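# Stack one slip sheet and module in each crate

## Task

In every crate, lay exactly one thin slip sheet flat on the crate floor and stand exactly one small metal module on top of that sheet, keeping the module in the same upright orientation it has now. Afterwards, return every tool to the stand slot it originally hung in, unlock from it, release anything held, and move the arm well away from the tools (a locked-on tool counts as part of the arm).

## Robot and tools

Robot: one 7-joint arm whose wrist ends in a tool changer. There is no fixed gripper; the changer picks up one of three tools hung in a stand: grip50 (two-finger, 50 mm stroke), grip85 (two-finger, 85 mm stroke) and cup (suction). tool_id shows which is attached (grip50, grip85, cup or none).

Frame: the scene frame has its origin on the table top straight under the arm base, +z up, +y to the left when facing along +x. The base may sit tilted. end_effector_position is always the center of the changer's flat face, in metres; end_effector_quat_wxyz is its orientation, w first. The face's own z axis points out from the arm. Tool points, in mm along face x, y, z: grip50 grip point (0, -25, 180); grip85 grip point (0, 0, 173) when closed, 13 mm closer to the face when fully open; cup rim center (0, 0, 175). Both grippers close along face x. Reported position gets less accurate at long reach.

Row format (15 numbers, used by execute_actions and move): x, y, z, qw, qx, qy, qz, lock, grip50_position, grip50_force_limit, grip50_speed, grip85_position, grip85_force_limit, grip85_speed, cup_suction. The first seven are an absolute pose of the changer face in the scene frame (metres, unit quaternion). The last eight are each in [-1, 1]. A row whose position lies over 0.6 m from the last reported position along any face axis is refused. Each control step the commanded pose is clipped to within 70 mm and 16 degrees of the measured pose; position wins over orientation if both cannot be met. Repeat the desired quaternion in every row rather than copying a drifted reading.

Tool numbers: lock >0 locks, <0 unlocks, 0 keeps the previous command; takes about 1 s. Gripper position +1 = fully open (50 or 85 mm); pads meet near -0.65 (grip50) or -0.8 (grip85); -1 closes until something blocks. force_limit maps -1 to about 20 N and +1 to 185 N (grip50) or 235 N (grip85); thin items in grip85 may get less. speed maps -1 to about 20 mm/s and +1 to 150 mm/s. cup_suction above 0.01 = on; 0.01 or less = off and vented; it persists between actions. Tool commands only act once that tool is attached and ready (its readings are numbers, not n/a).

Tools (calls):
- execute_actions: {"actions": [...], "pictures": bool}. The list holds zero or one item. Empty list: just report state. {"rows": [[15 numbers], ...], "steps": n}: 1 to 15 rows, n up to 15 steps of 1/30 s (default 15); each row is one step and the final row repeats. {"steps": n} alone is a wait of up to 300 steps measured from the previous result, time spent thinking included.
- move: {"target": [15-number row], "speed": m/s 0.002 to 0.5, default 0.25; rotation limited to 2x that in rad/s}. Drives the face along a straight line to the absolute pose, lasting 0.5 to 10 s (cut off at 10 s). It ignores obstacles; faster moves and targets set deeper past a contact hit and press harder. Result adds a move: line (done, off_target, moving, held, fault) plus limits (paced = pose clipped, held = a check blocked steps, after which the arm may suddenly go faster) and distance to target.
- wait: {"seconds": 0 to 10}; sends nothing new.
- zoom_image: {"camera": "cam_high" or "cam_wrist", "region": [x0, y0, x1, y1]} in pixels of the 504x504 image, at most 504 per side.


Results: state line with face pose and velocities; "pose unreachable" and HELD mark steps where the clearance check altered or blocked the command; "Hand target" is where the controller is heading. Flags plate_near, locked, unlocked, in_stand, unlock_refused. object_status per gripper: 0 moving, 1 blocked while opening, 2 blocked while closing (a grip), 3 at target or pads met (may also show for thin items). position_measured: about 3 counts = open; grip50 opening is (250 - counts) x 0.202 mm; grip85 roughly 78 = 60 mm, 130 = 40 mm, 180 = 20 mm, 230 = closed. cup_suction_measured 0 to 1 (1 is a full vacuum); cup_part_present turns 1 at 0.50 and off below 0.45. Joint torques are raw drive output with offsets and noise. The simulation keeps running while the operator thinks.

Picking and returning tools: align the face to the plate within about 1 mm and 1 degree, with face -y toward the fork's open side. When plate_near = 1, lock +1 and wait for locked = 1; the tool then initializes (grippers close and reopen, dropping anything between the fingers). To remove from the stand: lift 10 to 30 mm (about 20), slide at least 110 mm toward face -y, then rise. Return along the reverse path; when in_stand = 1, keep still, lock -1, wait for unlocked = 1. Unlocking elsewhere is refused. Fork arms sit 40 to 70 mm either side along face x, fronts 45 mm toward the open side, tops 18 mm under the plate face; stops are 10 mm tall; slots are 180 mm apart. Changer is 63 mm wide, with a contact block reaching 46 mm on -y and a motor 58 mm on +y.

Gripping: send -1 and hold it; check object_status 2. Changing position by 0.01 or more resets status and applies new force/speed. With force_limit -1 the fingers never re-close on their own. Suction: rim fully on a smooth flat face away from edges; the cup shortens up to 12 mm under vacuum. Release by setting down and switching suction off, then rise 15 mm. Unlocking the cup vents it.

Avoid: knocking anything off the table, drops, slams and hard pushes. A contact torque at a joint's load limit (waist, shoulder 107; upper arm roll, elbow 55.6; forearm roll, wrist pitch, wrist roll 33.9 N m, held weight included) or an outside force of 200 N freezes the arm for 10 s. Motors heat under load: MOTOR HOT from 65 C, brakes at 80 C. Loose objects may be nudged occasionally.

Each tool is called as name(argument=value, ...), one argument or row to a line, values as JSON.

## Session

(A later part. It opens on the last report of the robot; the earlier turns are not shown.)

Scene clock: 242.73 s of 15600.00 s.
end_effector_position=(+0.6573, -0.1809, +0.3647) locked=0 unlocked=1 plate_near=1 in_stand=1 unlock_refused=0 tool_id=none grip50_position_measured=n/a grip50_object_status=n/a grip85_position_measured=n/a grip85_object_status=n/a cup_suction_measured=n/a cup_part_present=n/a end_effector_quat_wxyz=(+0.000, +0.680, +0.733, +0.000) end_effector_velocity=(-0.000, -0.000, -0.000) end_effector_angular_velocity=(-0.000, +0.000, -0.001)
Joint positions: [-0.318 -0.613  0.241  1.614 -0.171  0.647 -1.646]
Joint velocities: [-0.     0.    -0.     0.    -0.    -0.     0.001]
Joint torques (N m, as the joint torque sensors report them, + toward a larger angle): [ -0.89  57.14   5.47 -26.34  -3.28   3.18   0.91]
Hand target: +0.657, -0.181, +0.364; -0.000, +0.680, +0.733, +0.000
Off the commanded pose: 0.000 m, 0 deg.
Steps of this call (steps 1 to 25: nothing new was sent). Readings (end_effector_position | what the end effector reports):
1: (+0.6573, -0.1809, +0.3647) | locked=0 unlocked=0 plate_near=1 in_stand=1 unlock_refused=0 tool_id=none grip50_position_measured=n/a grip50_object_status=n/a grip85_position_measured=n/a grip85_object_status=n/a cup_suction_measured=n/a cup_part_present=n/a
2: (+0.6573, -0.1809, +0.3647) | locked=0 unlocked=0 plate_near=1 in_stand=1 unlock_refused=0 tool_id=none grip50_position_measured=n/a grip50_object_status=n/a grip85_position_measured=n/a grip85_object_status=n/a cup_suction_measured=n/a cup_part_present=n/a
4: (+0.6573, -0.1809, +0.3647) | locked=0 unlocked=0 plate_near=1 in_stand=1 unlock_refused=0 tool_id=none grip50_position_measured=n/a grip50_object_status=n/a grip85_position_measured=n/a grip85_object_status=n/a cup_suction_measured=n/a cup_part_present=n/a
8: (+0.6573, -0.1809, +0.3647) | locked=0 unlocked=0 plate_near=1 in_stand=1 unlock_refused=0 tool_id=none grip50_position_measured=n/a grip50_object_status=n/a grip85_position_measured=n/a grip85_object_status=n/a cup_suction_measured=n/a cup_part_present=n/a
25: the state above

move(
  target=[0.6572,-0.1808,0.411,0,0.6801,0.7331,0,0,1,0,0,1,0,0,0],
  speed=0.04,
)

move(
  target=[0.6292,0.1786,0.411,0,0.6801,0.7331,0,0,1,0,0,1,0,0,0],
  speed=0.15,
)

move(
  target=[0.6292,0.1786,0.38,0,0.6801,0.7331,0,0,1,0,0,1,0,0,0],
  speed=0.03,
)

move(
  target=[0.6292,0.1786,0.3644,0,0.6801,0.7331,0,0,1,0,0,1,0,0,0],
  speed=0.008,
)

Scene clock: 254.23 s of 15600.00 s.
end_effector_position=(+0.6571, -0.1807, +0.4112) locked=0 unlocked=1 plate_near=0 in_stand=0 unlock_refused=0 tool_id=none grip50_position_measured=n/a grip50_object_status=n/a grip85_position_measured=n/a grip85_object_status=n/a cup_suction_measured=n/a cup_part_present=n/a end_effector_quat_wxyz=(+0.000, +0.680, +0.733, +0.000) end_effector_velocity=(-0.000, +0.000, -0.000) end_effector_angular_velocity=(+0.001, +0.000, +0.001)
Joint positions: [-0.325 -0.555  0.256  1.571 -0.155  0.547 -1.655]
Joint velocities: [-0.    -0.     0.     0.     0.001 -0.    -0.001]
Joint torques (N m, as the joint torque sensors report them, + toward a larger angle): [ -2.67  56.39   5.18 -27.96  -3.64   3.27  -0.44]
Hand target: +0.657, -0.181, +0.411; +0.000, +0.680, +0.733, -0.000
Off the commanded pose: 0.000 m, 0 deg.
move: done

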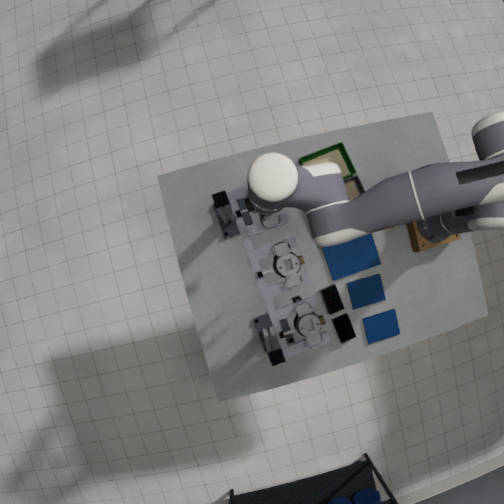

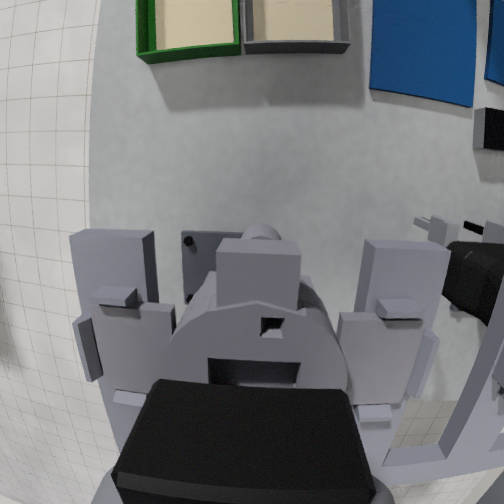

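Scene clock: 256.93 s of 15600.00 s.
end_effector_position=(+0.6285, +0.1790, +0.4108) locked=0 unlocked=1 plate_near=0 in_stand=0 unlock_refused=0 tool_id=none grip50_position_measured=n/a grip50_object_status=n/a grip85_position_measured=n/a grip85_object_status=n/a cup_suction_measured=n/a cup_part_present=n/a end_effector_quat_wxyz=(-0.000, +0.680, +0.733, +0.001) end_effector_velocity=(+0.000, -0.000, -0.000) end_effector_angular_velocity=(-0.000, -0.000, +0.000)
Joint positions: [ 0.121 -0.517  0.377  1.666 -0.224  0.583 -1.054]
Joint velocities: [-0.     0.     0.     0.    -0.001  0.     0.   ]
Joint torques (N m, as the joint torque sensors report them, + toward a larger angle): [ -2.19  52.97   6.39 -28.14  -3.46   3.38  -0.46]
Hand target: +0.629, +0.179, +0.411; -0.000, +0.680, +0.733, +0.001
Off the commanded pose: 0.001 m, 0 deg.
move: done

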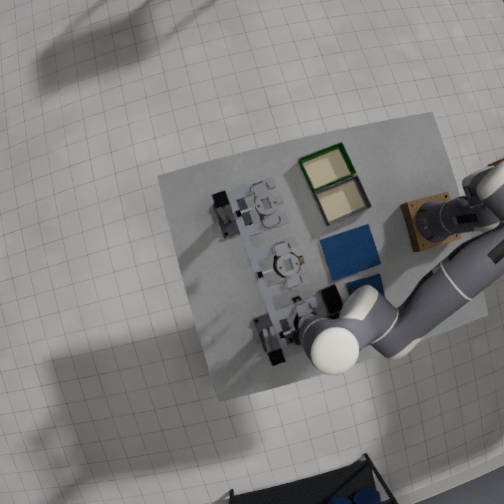

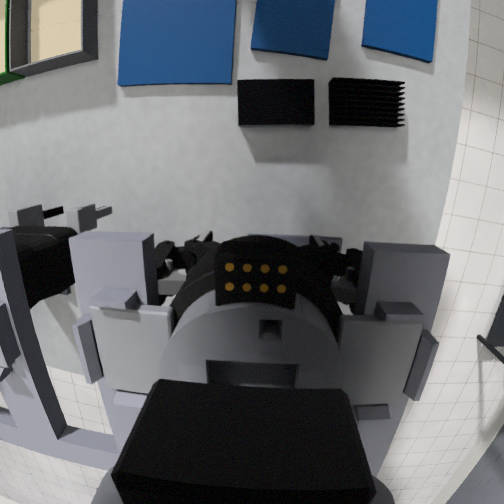

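Scene clock: 258.20 s of 15600.00 s.
end_effector_position=(+0.6293, +0.1785, +0.3798) locked=0 unlocked=1 plate_near=0 in_stand=0 unlock_refused=0 tool_id=none grip50_position_measured=n/a grip50_object_status=n/a grip85_position_measured=n/a grip85_object_status=n/a cup_suction_measured=n/a cup_part_present=n/a end_effector_quat_wxyz=(-0.000, +0.680, +0.733, -0.000) end_effector_velocity=(+0.000, -0.000, +0.000) end_effector_angular_velocity=(-0.001, -0.000, +0.000)
Joint positions: [ 0.128 -0.557  0.362  1.695 -0.243  0.648 -1.043]
Joint velocities: [-0.     0.     0.     0.    -0.001 -0.     0.   ]
Joint torques (N m, as the joint torque sensors report them, + toward a larger angle): [  0.02  55.57   6.58 -27.34  -3.68   3.55   0.95]
Hand target: +0.629, +0.179, +0.380; -0.000, +0.680, +0.733, +0.000
Off the commanded pose: 0.000 m, 0 deg.
move: done

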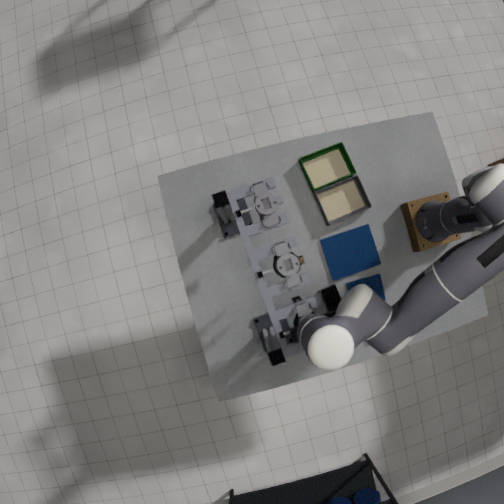

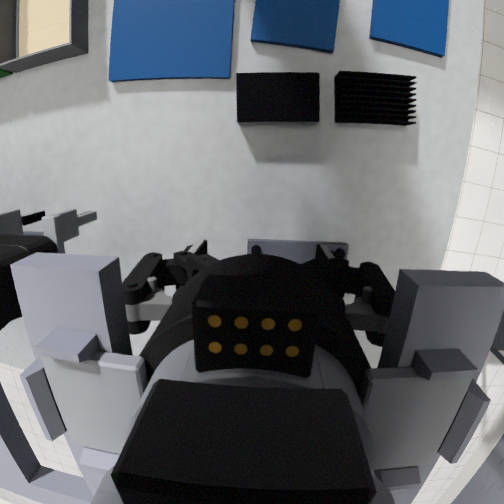

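Scene clock: 260.37 s of 15600.00 s.
end_effector_position=(+0.6293, +0.1786, +0.3645) locked=0 unlocked=1 plate_near=1 in_stand=1 unlock_refused=0 tool_id=none grip50_position_measured=n/a grip50_object_status=n/a grip85_position_measured=n/a grip85_object_status=n/a cup_suction_measured=n/a cup_part_present=n/a end_effector_quat_wxyz=(-0.000, +0.680, +0.733, +0.000) end_effector_velocity=(-0.000, -0.000, -0.000) end_effector_angular_velocity=(-0.000, +0.000, +0.001)
Joint positions: [ 0.132 -0.578  0.354  1.709 -0.252  0.683 -1.037]
Joint velocities: [-0.    -0.    -0.     0.     0.    -0.    -0.001]
Joint torques (N m, as the joint torque sensors report them, + toward a larger angle): [ -0.14  54.23   6.48 -25.64  -3.49   3.73   0.95]
Hand target: +0.629, +0.179, +0.364; -0.000, +0.680, +0.733, +0.000
Off the commanded pose: 0.000 m, 0 deg.
move: done

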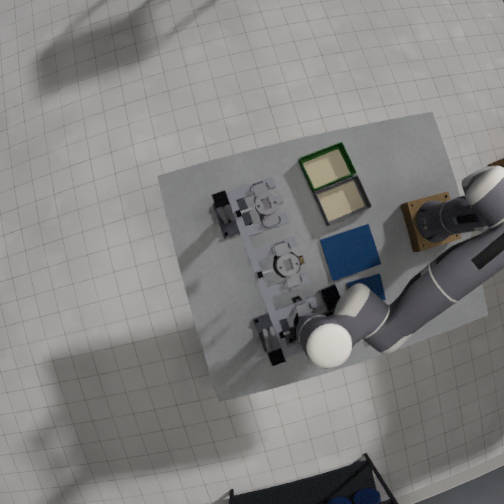

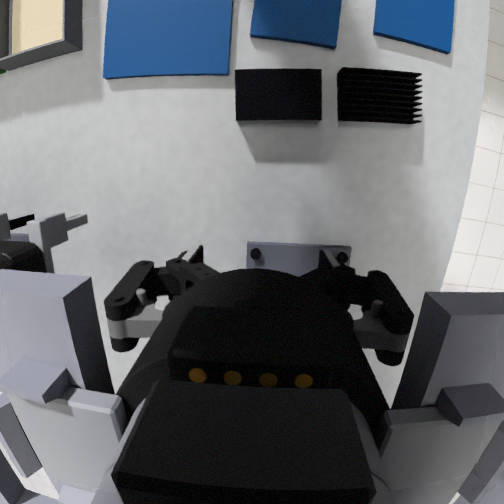

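execute_actions(
  actions=[
    {"rows":[[0.6292,0.1786,0.3644,0,0.6801,0.7331,0,1,1,0,0,1,0,0,0]],"steps":15},
  ],
  pictures=false,
)

execute_actions(
  actions=[
    {"steps":25},
  ],
  pictures=false,
)

move(
  target=[0.6292,0.1786,0.3845,0,0.6801,0.7331,0,0,1,0,0,1,0,0,0],
  speed=0.03,
)

move(
  target=[0.4846,0.1677,0.3845,0,0.6801,0.7331,0,0,1,0,0,1,0,0,0],
  speed=0.08,
)

move(
  target=[0.48,0.185,0.25,0,0.9969,0.0785,0,0,1,0,0,1,-0.5,-0.5,0],
  speed=0.25,
)

Scene clock: 268.70 s of 15600.00 s.
end_effector_position=(+0.6293, +0.1786, +0.3645) locked=0 unlocked=0 plate_near=1 in_stand=1 unlock_refused=0 tool_id=none grip50_position_measured=n/a grip50_object_status=n/a grip85_position_measured=n/a grip85_object_status=n/a cup_suction_measured=n/a cup_part_present=n/a end_effector_quat_wxyz=(-0.000, +0.680, +0.733, +0.000) end_effector_velocity=(-0.000, +0.000, -0.000) end_effector_angular_velocity=(+0.001, +0.001, -0.001)
Joint positions: [ 0.132 -0.578  0.354  1.709 -0.252  0.683 -1.037]
Joint velocities: [ 0.    -0.    -0.     0.     0.002 -0.    -0.   ]
Joint torques (N m, as the joint torque sensors report them, + toward a larger angle): [  0.36  54.74   6.74 -25.25  -3.45   3.44   1.02]
Hand target: +0.629, +0.179, +0.364; -0.000, +0.680, +0.733, +0.000
Off the commanded pose: 0.000 m, 0 deg.
Steps of this call (steps 1 to 235: nothing new was sent; steps 236 to 250: all 15 steps of this action). Readings (end_effector_position | what the end effector reports):
236: (+0.6293, +0.1786, +0.3645) | locked=0 unlocked=0 plate_near=1 in_stand=1 unlock_refused=0 tool_id=none grip50_position_measured=n/a grip50_object_status=n/a grip85_position_measured=n/a grip85_object_status=n/a cup_suction_measured=n/a cup_part_present=n/a
237: (+0.6293, +0.1785, +0.3645) | locked=0 unlocked=0 plate_near=1 in_stand=1 unlock_refused=0 tool_id=none grip50_position_measured=n/a grip50_object_status=n/a grip85_position_measured=n/a grip85_object_status=n/a cup_suction_measured=n/a cup_part_present=n/a
239: (+0.6293, +0.1786, +0.3645) | locked=0 unlocked=0 plate_near=1 in_stand=1 unlock_refused=0 tool_id=none grip50_position_measured=n/a grip50_object_status=n/a grip85_position_measured=n/a grip85_object_status=n/a cup_suction_measured=n/a cup_part_present=n/a
243: (+0.6293, +0.1786, +0.3645) | locked=0 unlocked=0 plate_near=1 in_stand=1 unlock_refused=0 tool_id=none grip50_position_measured=n/a grip50_object_status=n/a grip85_position_measured=n/a grip85_object_status=n/a cup_suction_measured=n/a cup_part_present=n/a
250: the state above

Scene clock: 269.53 s of 15600.00 s.
end_effector_position=(+0.6293, +0.1785, +0.3646) locked=1 unlocked=0 plate_near=1 in_stand=1 unlock_refused=0 tool_id=grip85 grip50_position_measured=n/a grip50_object_status=n/a grip85_position_measured=n/a grip85_object_status=n/a cup_suction_measured=n/a cup_part_present=n/a end_effector_quat_wxyz=(+0.000, +0.680, +0.733, +0.000) end_effector_velocity=(+0.000, -0.000, +0.000) end_effector_angular_velocity=(-0.001, -0.000, -0.000)
Joint positions: [ 0.132 -0.577  0.354  1.709 -0.252  0.683 -1.037]
Joint velocities: [-0.    -0.     0.    -0.    -0.001 -0.     0.001]
Joint torques (N m, as the joint torque sensors report them, + toward a larger angle): [  0.04  62.6    7.65 -31.47  -4.26   4.95   0.99]
Hand target: +0.629, +0.179, +0.364; -0.000, +0.680, +0.733, +0.000
Off the commanded pose: 0.000 m, 0 deg.
Steps of this call (steps 1 to 25: nothing new was sent). Readings (end_effector_position | what the end effector reports):
1: (+0.6293, +0.1786, +0.3645) | locked=0 unlocked=0 plate_near=1 in_stand=1 unlock_refused=0 tool_id=none grip50_position_measured=n/a grip50_object_status=n/a grip85_position_measured=n/a grip85_object_status=n/a cup_suction_measured=n/a cup_part_present=n/a
2: (+0.6293, +0.1786, +0.3645) | locked=0 unlocked=0 plate_near=1 in_stand=1 unlock_refused=0 tool_id=none grip50_position_measured=n/a grip50_object_status=n/a grip85_position_measured=n/a grip85_object_status=n/a cup_suction_measured=n/a cup_part_present=n/a
4: (+0.6293, +0.1785, +0.3645) | locked=0 unlocked=0 plate_near=1 in_stand=1 unlock_refused=0 tool_id=none grip50_position_measured=n/a grip50_object_status=n/a grip85_position_measured=n/a grip85_object_status=n/a cup_suction_measured=n/a cup_part_present=n/a
8: (+0.6292, +0.1785, +0.3644) | locked=0 unlocked=0 plate_near=1 in_stand=1 unlock_refused=0 tool_id=none grip50_position_measured=n/a grip50_object_status=n/a grip85_position_measured=n/a grip85_object_status=n/a cup_suction_measured=n/a cup_part_present=n/a
25: the state above

Scene clock: 270.43 s of 15600.00 s.
end_effector_position=(+0.6292, +0.1787, +0.3847) locked=1 unlocked=0 plate_near=1 in_stand=0 unlock_refused=0 tool_id=grip85 grip50_position_measured=n/a grip50_object_status=n/a grip85_position_measured=n/a grip85_object_status=n/a cup_suction_measured=n/a cup_part_present=n/a end_effector_quat_wxyz=(+0.000, +0.680, +0.733, +0.000) end_effector_velocity=(-0.000, -0.000, -0.000) end_effector_angular_velocity=(+0.000, +0.001, -0.001)
Joint positions: [ 0.127 -0.55   0.364  1.691 -0.24   0.639 -1.044]
Joint velocities: [-0.    -0.     0.     0.     0.001 -0.     0.001]
Joint torques (N m, as the joint torque sensors report them, + toward a larger angle): [ -1.95  62.54   8.42 -31.71  -4.36   4.44  -0.31]
Hand target: +0.629, +0.179, +0.385; +0.000, +0.680, +0.733, -0.000
Off the commanded pose: 0.000 m, 0 deg.
move: done

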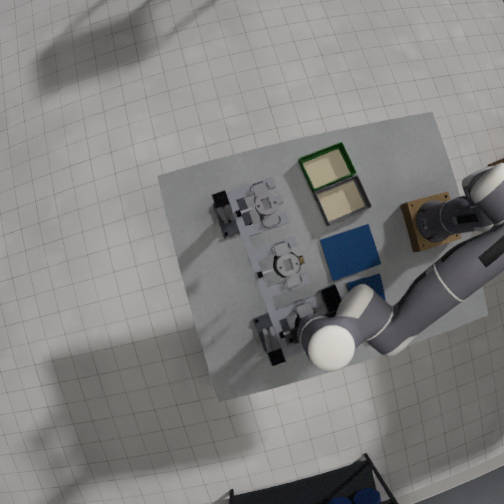

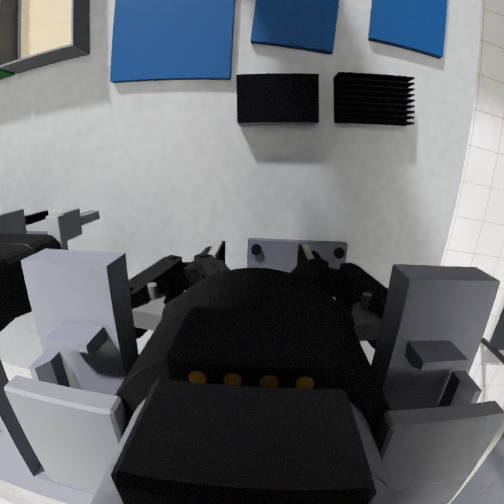

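Scene clock: 272.53 s of 15600.00 s.
end_effector_position=(+0.4846, +0.1676, +0.3840) locked=1 unlocked=0 plate_near=1 in_stand=0 unlock_refused=0 tool_id=grip85 grip50_position_measured=n/a grip50_object_status=n/a grip85_position_measured=n/a grip85_object_status=n/a cup_suction_measured=n/a cup_part_present=n/a end_effector_quat_wxyz=(-0.000, +0.680, +0.733, +0.000) end_effector_velocity=(+0.000, -0.000, -0.000) end_effector_angular_velocity=(-0.000, +0.001, -0.000)
Joint positions: [ 0.101 -0.272  0.444  2.114 -0.173  0.793 -0.975]
Joint velocities: [-0.    -0.    -0.    -0.     0.    -0.001 -0.   ]
Joint torques (N m, as the joint torque sensors report them, + toward a larger angle): [ -0.73  44.94   3.91 -31.29  -4.4    5.05   0.57]
Hand target: +0.485, +0.168, +0.384; -0.000, +0.680, +0.733, +0.000
Off the commanded pose: 0.001 m, 0 deg.
move: done

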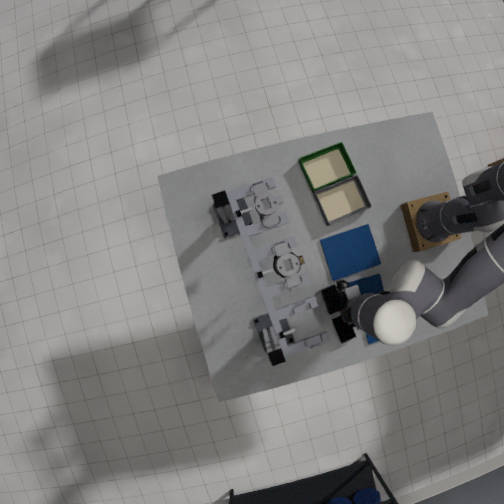

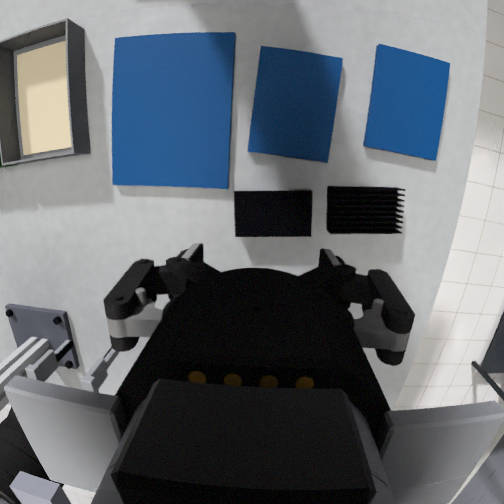

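Scene clock: 275.83 s of 15600.00 s.
end_effector_position=(+0.4804, +0.1855, +0.2498) locked=1 unlocked=0 plate_near=1 in_stand=0 unlock_refused=0 tool_id=grip85 grip50_position_measured=n/a grip50_object_status=n/a grip85_position_measured=3 grip85_object_status=3 cup_suction_measured=n/a cup_part_present=n/a end_effector_quat_wxyz=(-0.001, +0.997, +0.078, -0.000) end_effector_velocity=(+0.000, +0.000, +0.000) end_effector_angular_velocity=(-0.000, -0.000, +0.000)
Joint positions: [ 0.448 -0.524  0.108  2.213 -0.151  1.17   0.541]
Joint velocities: [-0.     0.     0.     0.    -0.001 -0.     0.001]
Joint torques (N m, as the joint torque sensors report them, + toward a larger angle): [ -1.43  51.92   2.28 -20.44  -2.6    4.97  -0.48]
Hand target: +0.480, +0.185, +0.250; -0.001, +0.997, +0.079, -0.000
Off the commanded pose: 0.001 m, 0 deg.
move: done

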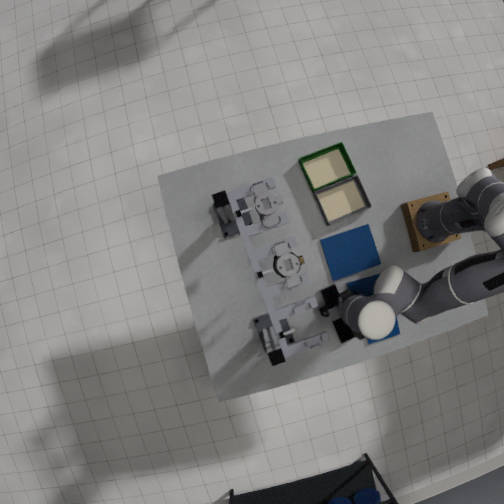

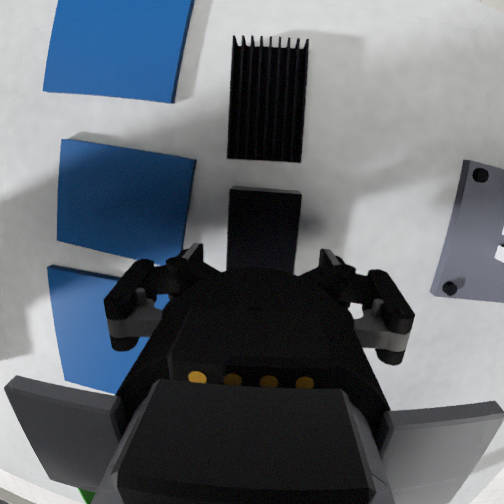

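move(
  target=[0.48,0.185,0.1945,0,0.9969,0.0785,0,0,1,0,0,1,-0.5,-0.5,0],
  speed=0.05,
)

move(
  target=[0.48,0.185,0.1945,0,0.9969,0.0785,0,0,1,0,0,-1,-0.5,-0.5,0],
  speed=0.05,
)

move(
  target=[0.48,0.185,0.26,0,0.9969,0.0785,0,0,1,0,0,-1,-0.5,-0.5,0],
  speed=0.06,
)

move(
  target=[0.365,-0.308,0.26,0,0.6428,0.766,0,0,1,0,0,-1,-0.5,-0.5,0],
  speed=0.15,
)

move(
  target=[0.365,-0.308,0.204,0,0.6428,0.766,0,0,1,0,0,-1,-0.5,-0.5,0],
  speed=0.03,
)

Scene clock: 285.23 s of 15600.00 s.
end_effector_position=(+0.4801, +0.1850, +0.1943) locked=1 unlocked=0 plate_near=1 in_stand=0 unlock_refused=0 tool_id=grip85 grip50_position_measured=n/a grip50_object_status=n/a grip85_position_measured=3 grip85_object_status=3 cup_suction_measured=n/a cup_part_present=n/a end_effector_quat_wxyz=(-0.000, +0.997, +0.079, -0.000) end_effector_velocity=(+0.000, -0.000, +0.000) end_effector_angular_velocity=(+0.000, -0.000, -0.000)
Joint positions: [ 0.481 -0.667  0.063  2.208 -0.174  1.31   0.558]
Joint velocities: [-0.     0.    -0.     0.     0.001  0.    -0.   ]
Joint torques (N m, as the joint torque sensors report them, + toward a larger angle): [  0.16  54.58   1.43 -17.16  -1.68   4.68   0.71]
Hand target: +0.480, +0.185, +0.194; -0.000, +0.997, +0.079, -0.000
Off the commanded pose: 0.000 m, 0 deg.
move: done

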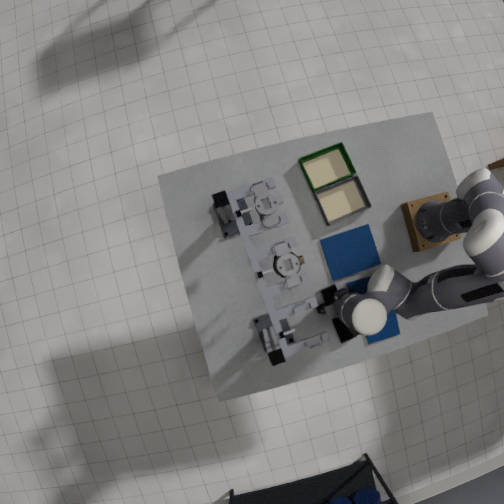

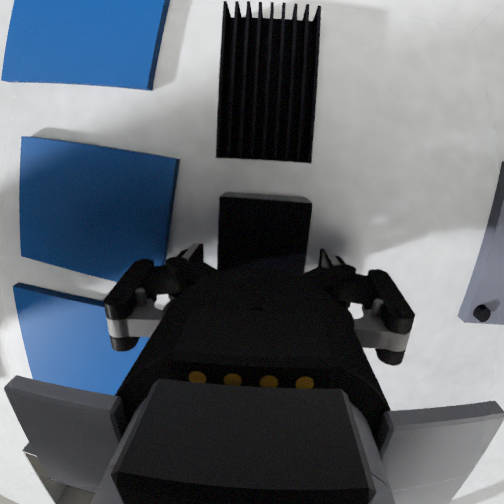

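Scene clock: 286.07 s of 15600.00 s.
end_effector_position=(+0.4802, +0.1850, +0.1948) locked=1 unlocked=0 plate_near=1 in_stand=0 unlock_refused=0 tool_id=grip85 grip50_position_measured=n/a grip50_object_status=n/a grip85_position_measured=79 grip85_object_status=2 cup_suction_measured=n/a cup_part_present=n/a end_effector_quat_wxyz=(-0.000, +0.997, +0.079, +0.000) end_effector_velocity=(+0.000, +0.000, +0.000) end_effector_angular_velocity=(+0.000, -0.001, +0.001)
Joint positions: [ 0.481 -0.665  0.063  2.209 -0.174  1.31   0.558]
Joint velocities: [ 0.    -0.     0.    -0.    -0.001  0.    -0.   ]
Joint torques (N m, as the joint torque sensors report them, + toward a larger angle): [  0.63  50.17   1.56 -16.3   -1.24   4.94   0.74]
Hand target: +0.480, +0.185, +0.195; -0.000, +0.997, +0.079, -0.000
Off the commanded pose: 0.000 m, 0 deg.
move: done

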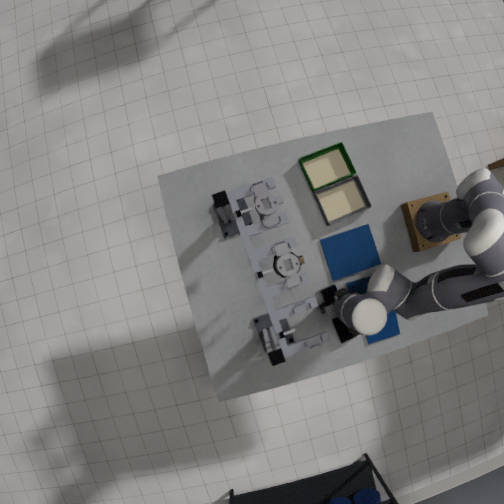

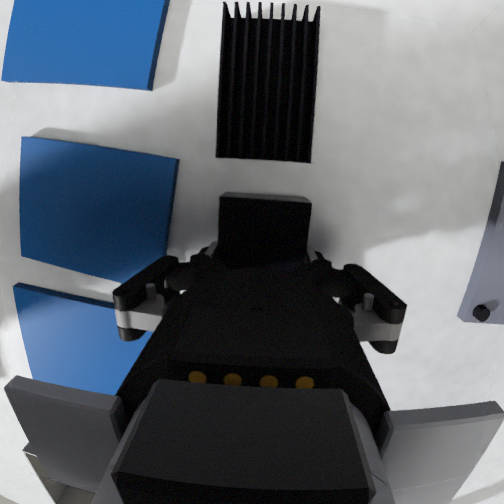

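Scene clock: 287.43 s of 15600.00 s.
end_effector_position=(+0.4798, +0.1849, +0.2601) locked=1 unlocked=0 plate_near=1 in_stand=0 unlock_refused=0 tool_id=grip85 grip50_position_measured=n/a grip50_object_status=n/a grip85_position_measured=79 grip85_object_status=2 cup_suction_measured=n/a cup_part_present=n/a end_effector_quat_wxyz=(+0.000, +0.997, +0.078, +0.000) end_effector_velocity=(-0.000, +0.000, -0.000) end_effector_angular_velocity=(-0.001, +0.000, +0.002)
Joint positions: [ 0.444 -0.496  0.114  2.215 -0.146  1.144  0.538]
Joint velocities: [-0.    -0.001 -0.    -0.    -0.001 -0.    -0.001]
Joint torques (N m, as the joint torque sensors report them, + toward a larger angle): [ -1.85  51.58   3.25 -21.21  -2.04   4.69  -0.28]
Hand target: +0.480, +0.185, +0.260; +0.000, +0.997, +0.078, +0.000
Off the commanded pose: 0.000 m, 0 deg.
move: done

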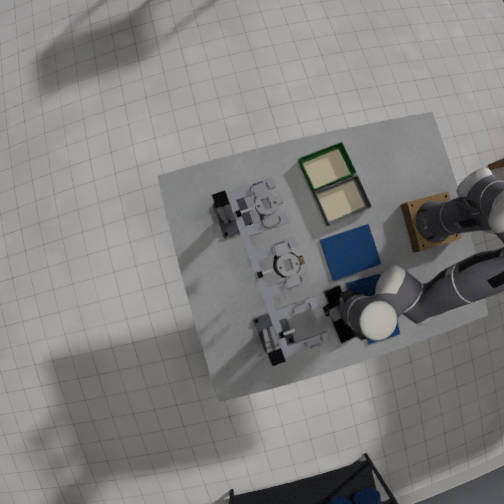

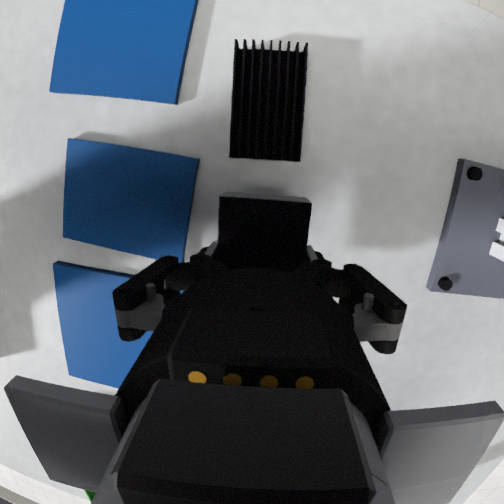

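Scene clock: 293.03 s of 15600.00 s.
end_effector_position=(+0.3658, -0.3100, +0.2598) locked=1 unlocked=0 plate_near=1 in_stand=0 unlock_refused=0 tool_id=grip85 grip50_position_measured=n/a grip50_object_status=n/a grip85_position_measured=79 grip85_object_status=2 cup_suction_measured=n/a cup_part_present=n/a end_effector_quat_wxyz=(+0.001, +0.643, +0.766, -0.002) end_effector_velocity=(+0.000, +0.000, +0.000) end_effector_angular_velocity=(+0.000, -0.000, +0.001)
Joint positions: [-0.825 -0.479  0.277  2.316 -0.348  1.198 -1.981]
Joint velocities: [ 0.     0.     0.    -0.     0.001  0.    -0.001]
Joint torques (N m, as the joint torque sensors report them, + toward a larger angle): [ -0.75  47.76   5.47 -19.8   -2.01   5.11   1.19]
Hand target: +0.366, -0.310, +0.260; +0.001, +0.643, +0.766, -0.002
Off the commanded pose: 0.002 m, 0 deg.
move: done

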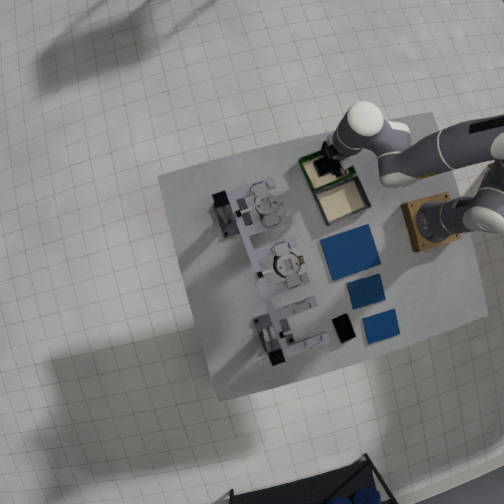

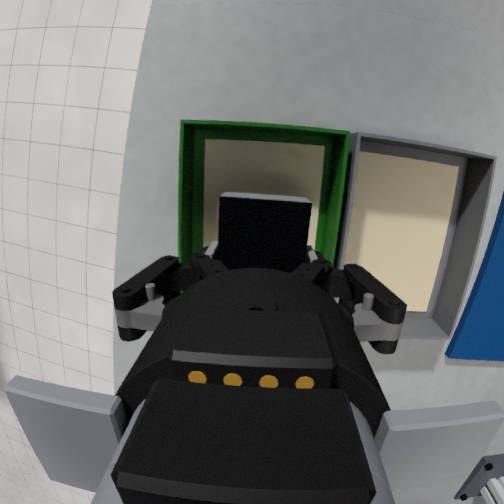

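Scene clock: 295.13 s of 15600.00 s.
end_effector_position=(+0.3651, -0.3081, +0.2038) locked=1 unlocked=0 plate_near=1 in_stand=0 unlock_refused=0 tool_id=grip85 grip50_position_measured=n/a grip50_object_status=n/a grip85_position_measured=79 grip85_object_status=2 cup_suction_measured=n/a cup_part_present=n/a end_effector_quat_wxyz=(-0.000, +0.643, +0.766, +0.000) end_effector_velocity=(+0.000, -0.000, +0.000) end_effector_angular_velocity=(-0.000, -0.000, -0.001)
Joint positions: [-0.74  -0.619  0.158  2.333 -0.426  1.366 -1.922]
Joint velocities: [-0.  0. -0.  0.  0.  0.  0.]
Joint torques (N m, as the joint torque sensors report them, + toward a larger angle): [ -0.1   50.92   3.74 -15.66  -1.39   5.02   0.73]
Hand target: +0.365, -0.308, +0.204; +0.000, +0.643, +0.766, +0.000
Off the commanded pose: 0.000 m, 0 deg.
move: done

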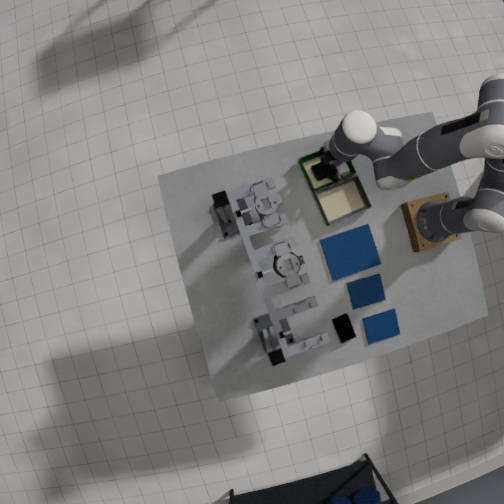

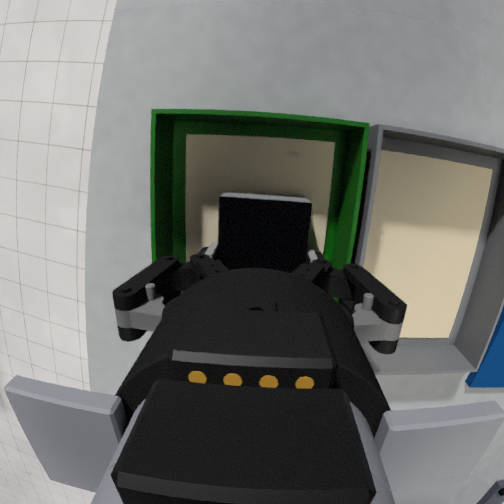

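move(
  target=[0.365,-0.308,0.200,0,0.6428,0.766,0,0,1,0,0,-1,-0.5,-0.5,0],
  speed=0.004,
)

Scene clock: 298.00 s of 15600.00 s.
end_effector_position=(+0.3650, -0.3081, +0.2000) locked=1 unlocked=0 plate_near=1 in_stand=0 unlock_refused=0 tool_id=grip85 grip50_position_measured=n/a grip50_object_status=n/a grip85_position_measured=79 grip85_object_status=2 cup_suction_measured=n/a cup_part_present=n/a end_effector_quat_wxyz=(-0.000, +0.643, +0.766, +0.000) end_effector_velocity=(-0.000, -0.000, -0.000) end_effector_angular_velocity=(+0.000, +0.000, -0.000)
Joint positions: [-0.731 -0.629  0.148  2.333 -0.427  1.378 -1.92 ]
Joint velocities: [ 0.    -0.    -0.     0.     0.001 -0.    -0.   ]
Joint torques (N m, as the joint torque sensors report them, + toward a larger angle): [  0.4   49.34   3.65 -14.25  -1.08   5.13   0.38]
Hand target: +0.365, -0.308, +0.200; -0.000, +0.643, +0.766, +0.000
Off the commanded pose: 0.000 m, 0 deg.
move: done

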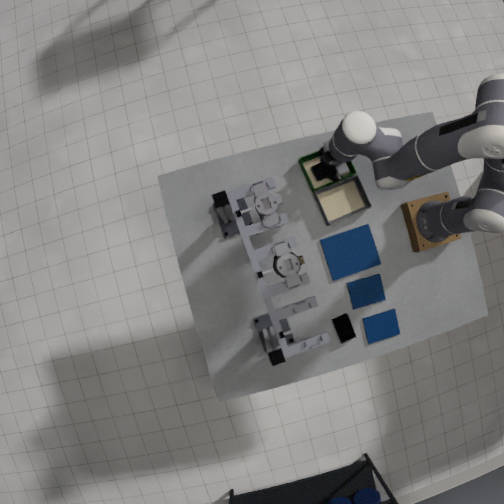

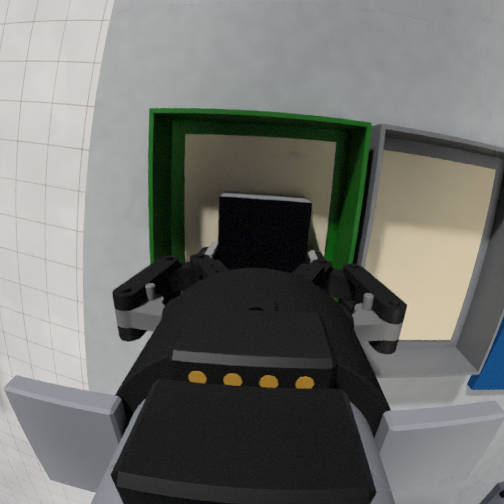

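move(
  target=[0.365,-0.308,0.199,0,0.6428,0.766,0,0,1,0,0,-1,-0.5,-0.5,0],
  speed=0.003,
)

move(
  target=[0.365,-0.308,0.1995,0,0.6428,0.766,0,0,1,0,0,0.7,-0.5,-0.5,0],
  speed=0.003,
)

move(
  target=[0.365,-0.308,0.26,0,0.6428,0.766,0,0,1,0,0,0.7,-0.5,-0.5,0],
  speed=0.05,
)

move(
  target=[0.45,0.1,0.26,0,0.9969,0.0785,0,0,1,0,0,1,-0.5,-0.5,0],
  speed=0.25,
)

move(
  target=[0.46,0.31,0.25,0,0.9969,0.0785,0,0,1,0,0,1,-0.5,-0.5,0],
  speed=0.15,
)

Scene clock: 305.13 s of 15600.00 s.
end_effector_position=(+0.3652, -0.3082, +0.1996) locked=1 unlocked=0 plate_near=1 in_stand=0 unlock_refused=0 tool_id=grip85 grip50_position_measured=n/a grip50_object_status=n/a grip85_position_measured=79 grip85_object_status=2 cup_suction_measured=n/a cup_part_present=n/a end_effector_quat_wxyz=(+0.001, +0.643, +0.766, +0.000) end_effector_velocity=(+0.000, -0.000, +0.000) end_effector_angular_velocity=(-0.000, -0.000, +0.000)
Joint positions: [-0.729 -0.63   0.145  2.333 -0.427  1.382 -1.919]
Joint velocities: [-0.  0.  0. -0.  0.  0. -0.]
Joint torques (N m, as the joint torque sensors report them, + toward a larger angle): [  0.89  42.05   2.81 -14.72  -0.97   4.13   0.8 ]
Hand target: +0.365, -0.308, +0.199; -0.000, +0.643, +0.766, +0.000
Off the commanded pose: 0.001 m, 0 deg.
move: done

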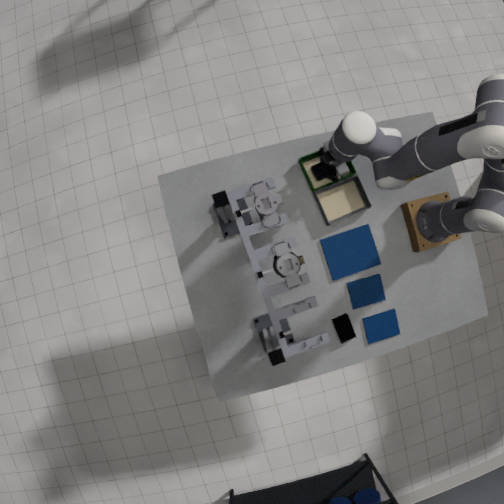

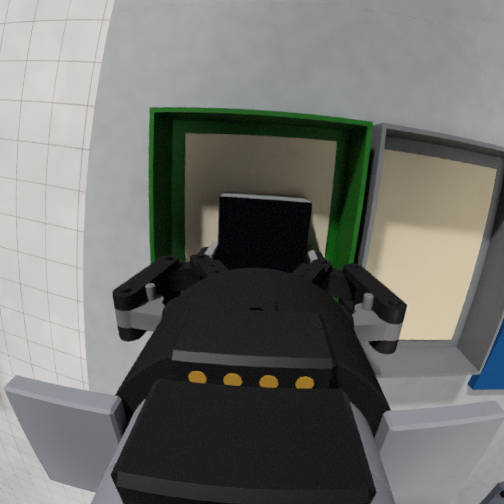

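Scene clock: 305.83 s of 15600.00 s.
end_effector_position=(+0.3651, -0.3080, +0.1996) locked=1 unlocked=0 plate_near=1 in_stand=0 unlock_refused=0 tool_id=grip85 grip50_position_measured=n/a grip50_object_status=n/a grip85_position_measured=41 grip85_object_status=3 cup_suction_measured=n/a cup_part_present=n/a end_effector_quat_wxyz=(+0.000, +0.643, +0.766, -0.000) end_effector_velocity=(-0.000, -0.000, -0.000) end_effector_angular_velocity=(+0.000, -0.000, -0.001)
Joint positions: [-0.729 -0.63   0.146  2.333 -0.427  1.38  -1.919]
Joint velocities: [-0.    -0.    -0.    -0.     0.001  0.     0.   ]
Joint torques (N m, as the joint torque sensors report them, + toward a larger angle): [ -2.09  49.37   5.26 -14.9   -1.01   4.44   0.18]
Hand target: +0.365, -0.308, +0.199; +0.000, +0.643, +0.766, -0.000
Off the commanded pose: 0.000 m, 0 deg.
move: done

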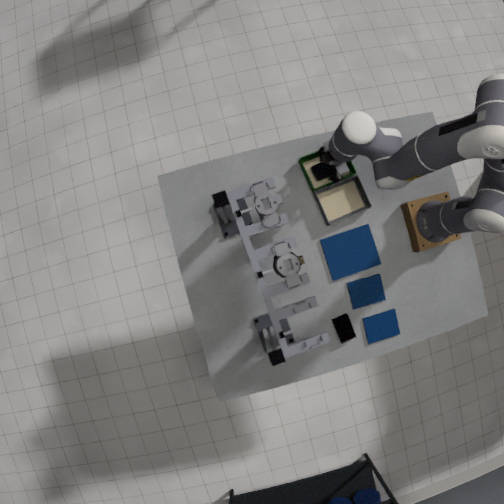

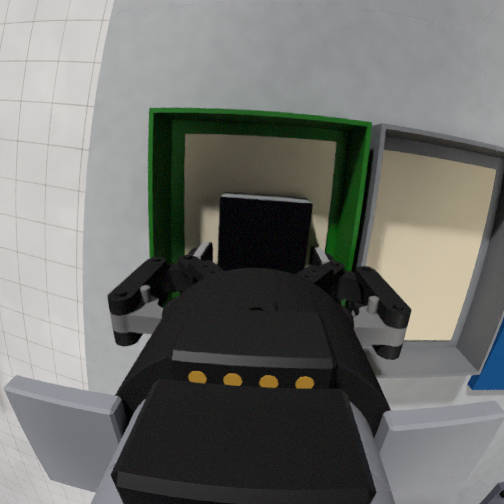

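Scene clock: 307.30 s of 15600.00 s.
end_effector_position=(+0.3649, -0.3079, +0.2602) locked=1 unlocked=0 plate_near=1 in_stand=0 unlock_refused=0 tool_id=grip85 grip50_position_measured=n/a grip50_object_status=n/a grip85_position_measured=41 grip85_object_status=3 cup_suction_measured=n/a cup_part_present=n/a end_effector_quat_wxyz=(+0.000, +0.643, +0.766, -0.000) end_effector_velocity=(+0.000, +0.000, -0.000) end_effector_angular_velocity=(+0.000, -0.000, -0.001)
Joint positions: [-0.826 -0.475  0.282  2.319 -0.339  1.198 -1.986]
Joint velocities: [ 0.    -0.    -0.    -0.     0.     0.     0.001]
Joint torques (N m, as the joint torque sensors report them, + toward a larger angle): [ -2.74  46.42   4.86 -19.55  -2.2    4.45  -0.51]
Hand target: +0.365, -0.308, +0.260; -0.000, +0.643, +0.766, -0.000
Off the commanded pose: 0.000 m, 0 deg.
move: done

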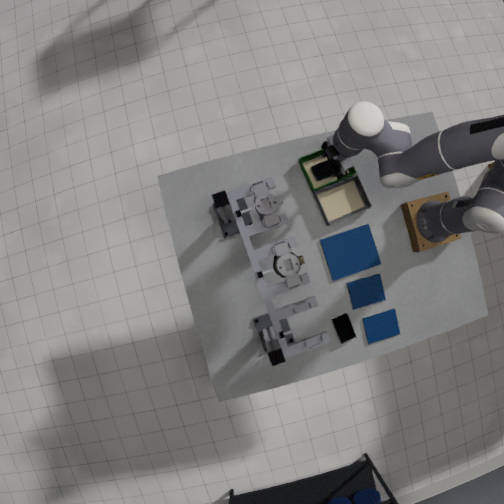

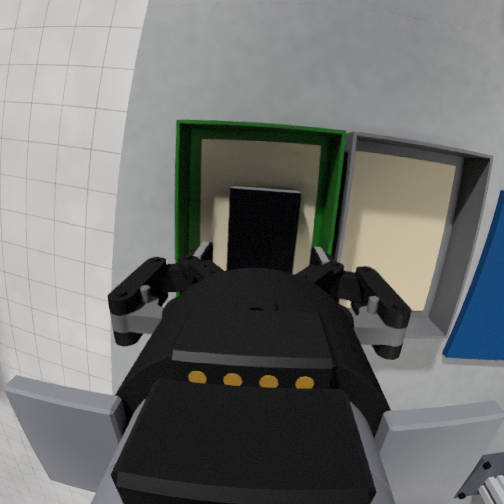

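Scene clock: 310.83 s of 15600.00 s.
end_effector_position=(+0.4495, +0.1019, +0.2600) locked=1 unlocked=0 plate_near=1 in_stand=0 unlock_refused=0 tool_id=grip85 grip50_position_measured=n/a grip50_object_status=n/a grip85_position_measured=3 grip85_object_status=3 cup_suction_measured=n/a cup_part_present=n/a end_effector_quat_wxyz=(-0.002, +0.997, +0.078, +0.001) end_effector_velocity=(+0.000, -0.000, +0.000) end_effector_angular_velocity=(-0.000, -0.000, -0.001)
Joint positions: [ 0.329 -0.423  0.102  2.373 -0.131  1.235  0.406]
Joint velocities: [-0.001 -0.    -0.    -0.    -0.    -0.     0.   ]
Joint torques (N m, as the joint torque sensors report them, + toward a larger angle): [ -2.09  45.22   1.52 -18.26  -1.86   4.89  -0.59]
Hand target: +0.449, +0.102, +0.260; -0.002, +0.997, +0.079, +0.001
Off the commanded pose: 0.002 m, 0 deg.
move: done

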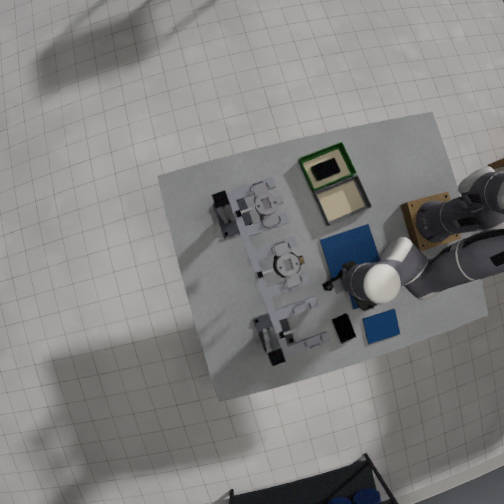

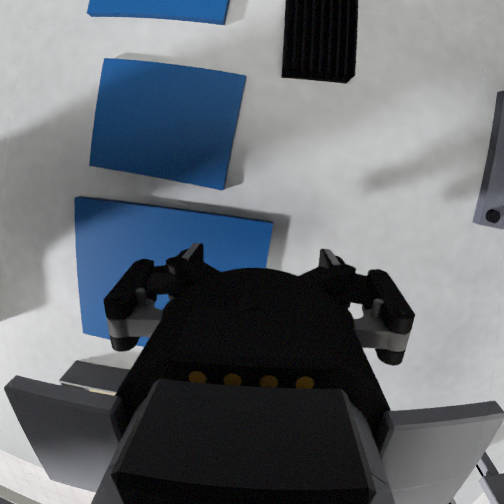

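Scene clock: 312.53 s of 15600.00 s.
end_effector_position=(+0.4593, +0.3106, +0.2504) locked=1 unlocked=0 plate_near=1 in_stand=0 unlock_refused=0 tool_id=grip85 grip50_position_measured=n/a grip50_object_status=n/a grip85_position_measured=3 grip85_object_status=3 cup_suction_measured=n/a cup_part_present=n/a end_effector_quat_wxyz=(-0.001, +0.997, +0.079, -0.000) end_effector_velocity=(+0.000, +0.000, +0.001) end_effector_angular_velocity=(+0.001, -0.001, +0.001)
Joint positions: [ 0.643 -0.581  0.129  2.092 -0.173  1.102  0.765]
Joint velocities: [-0.     0.001  0.    -0.    -0.     0.    -0.001]
Joint torques (N m, as the joint torque sensors report them, + toward a larger angle): [ -2.19  56.64   3.27 -22.54  -2.67   4.58   0.05]
Hand target: +0.459, +0.310, +0.250; -0.001, +0.997, +0.078, -0.000
Off the commanded pose: 0.001 m, 0 deg.
move: done

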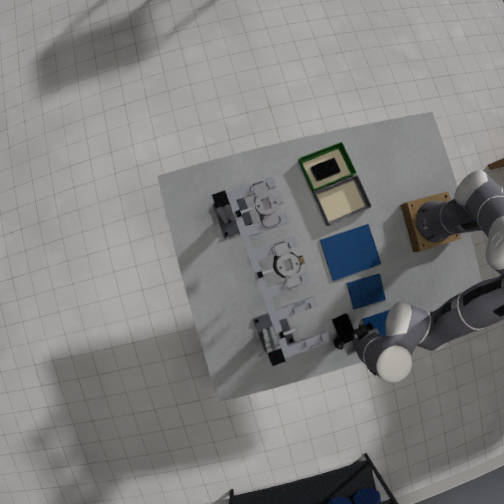

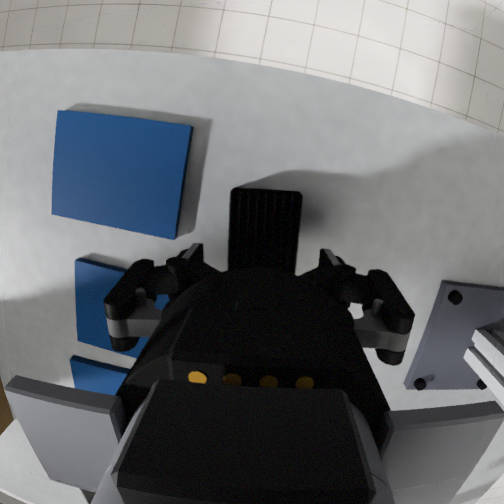

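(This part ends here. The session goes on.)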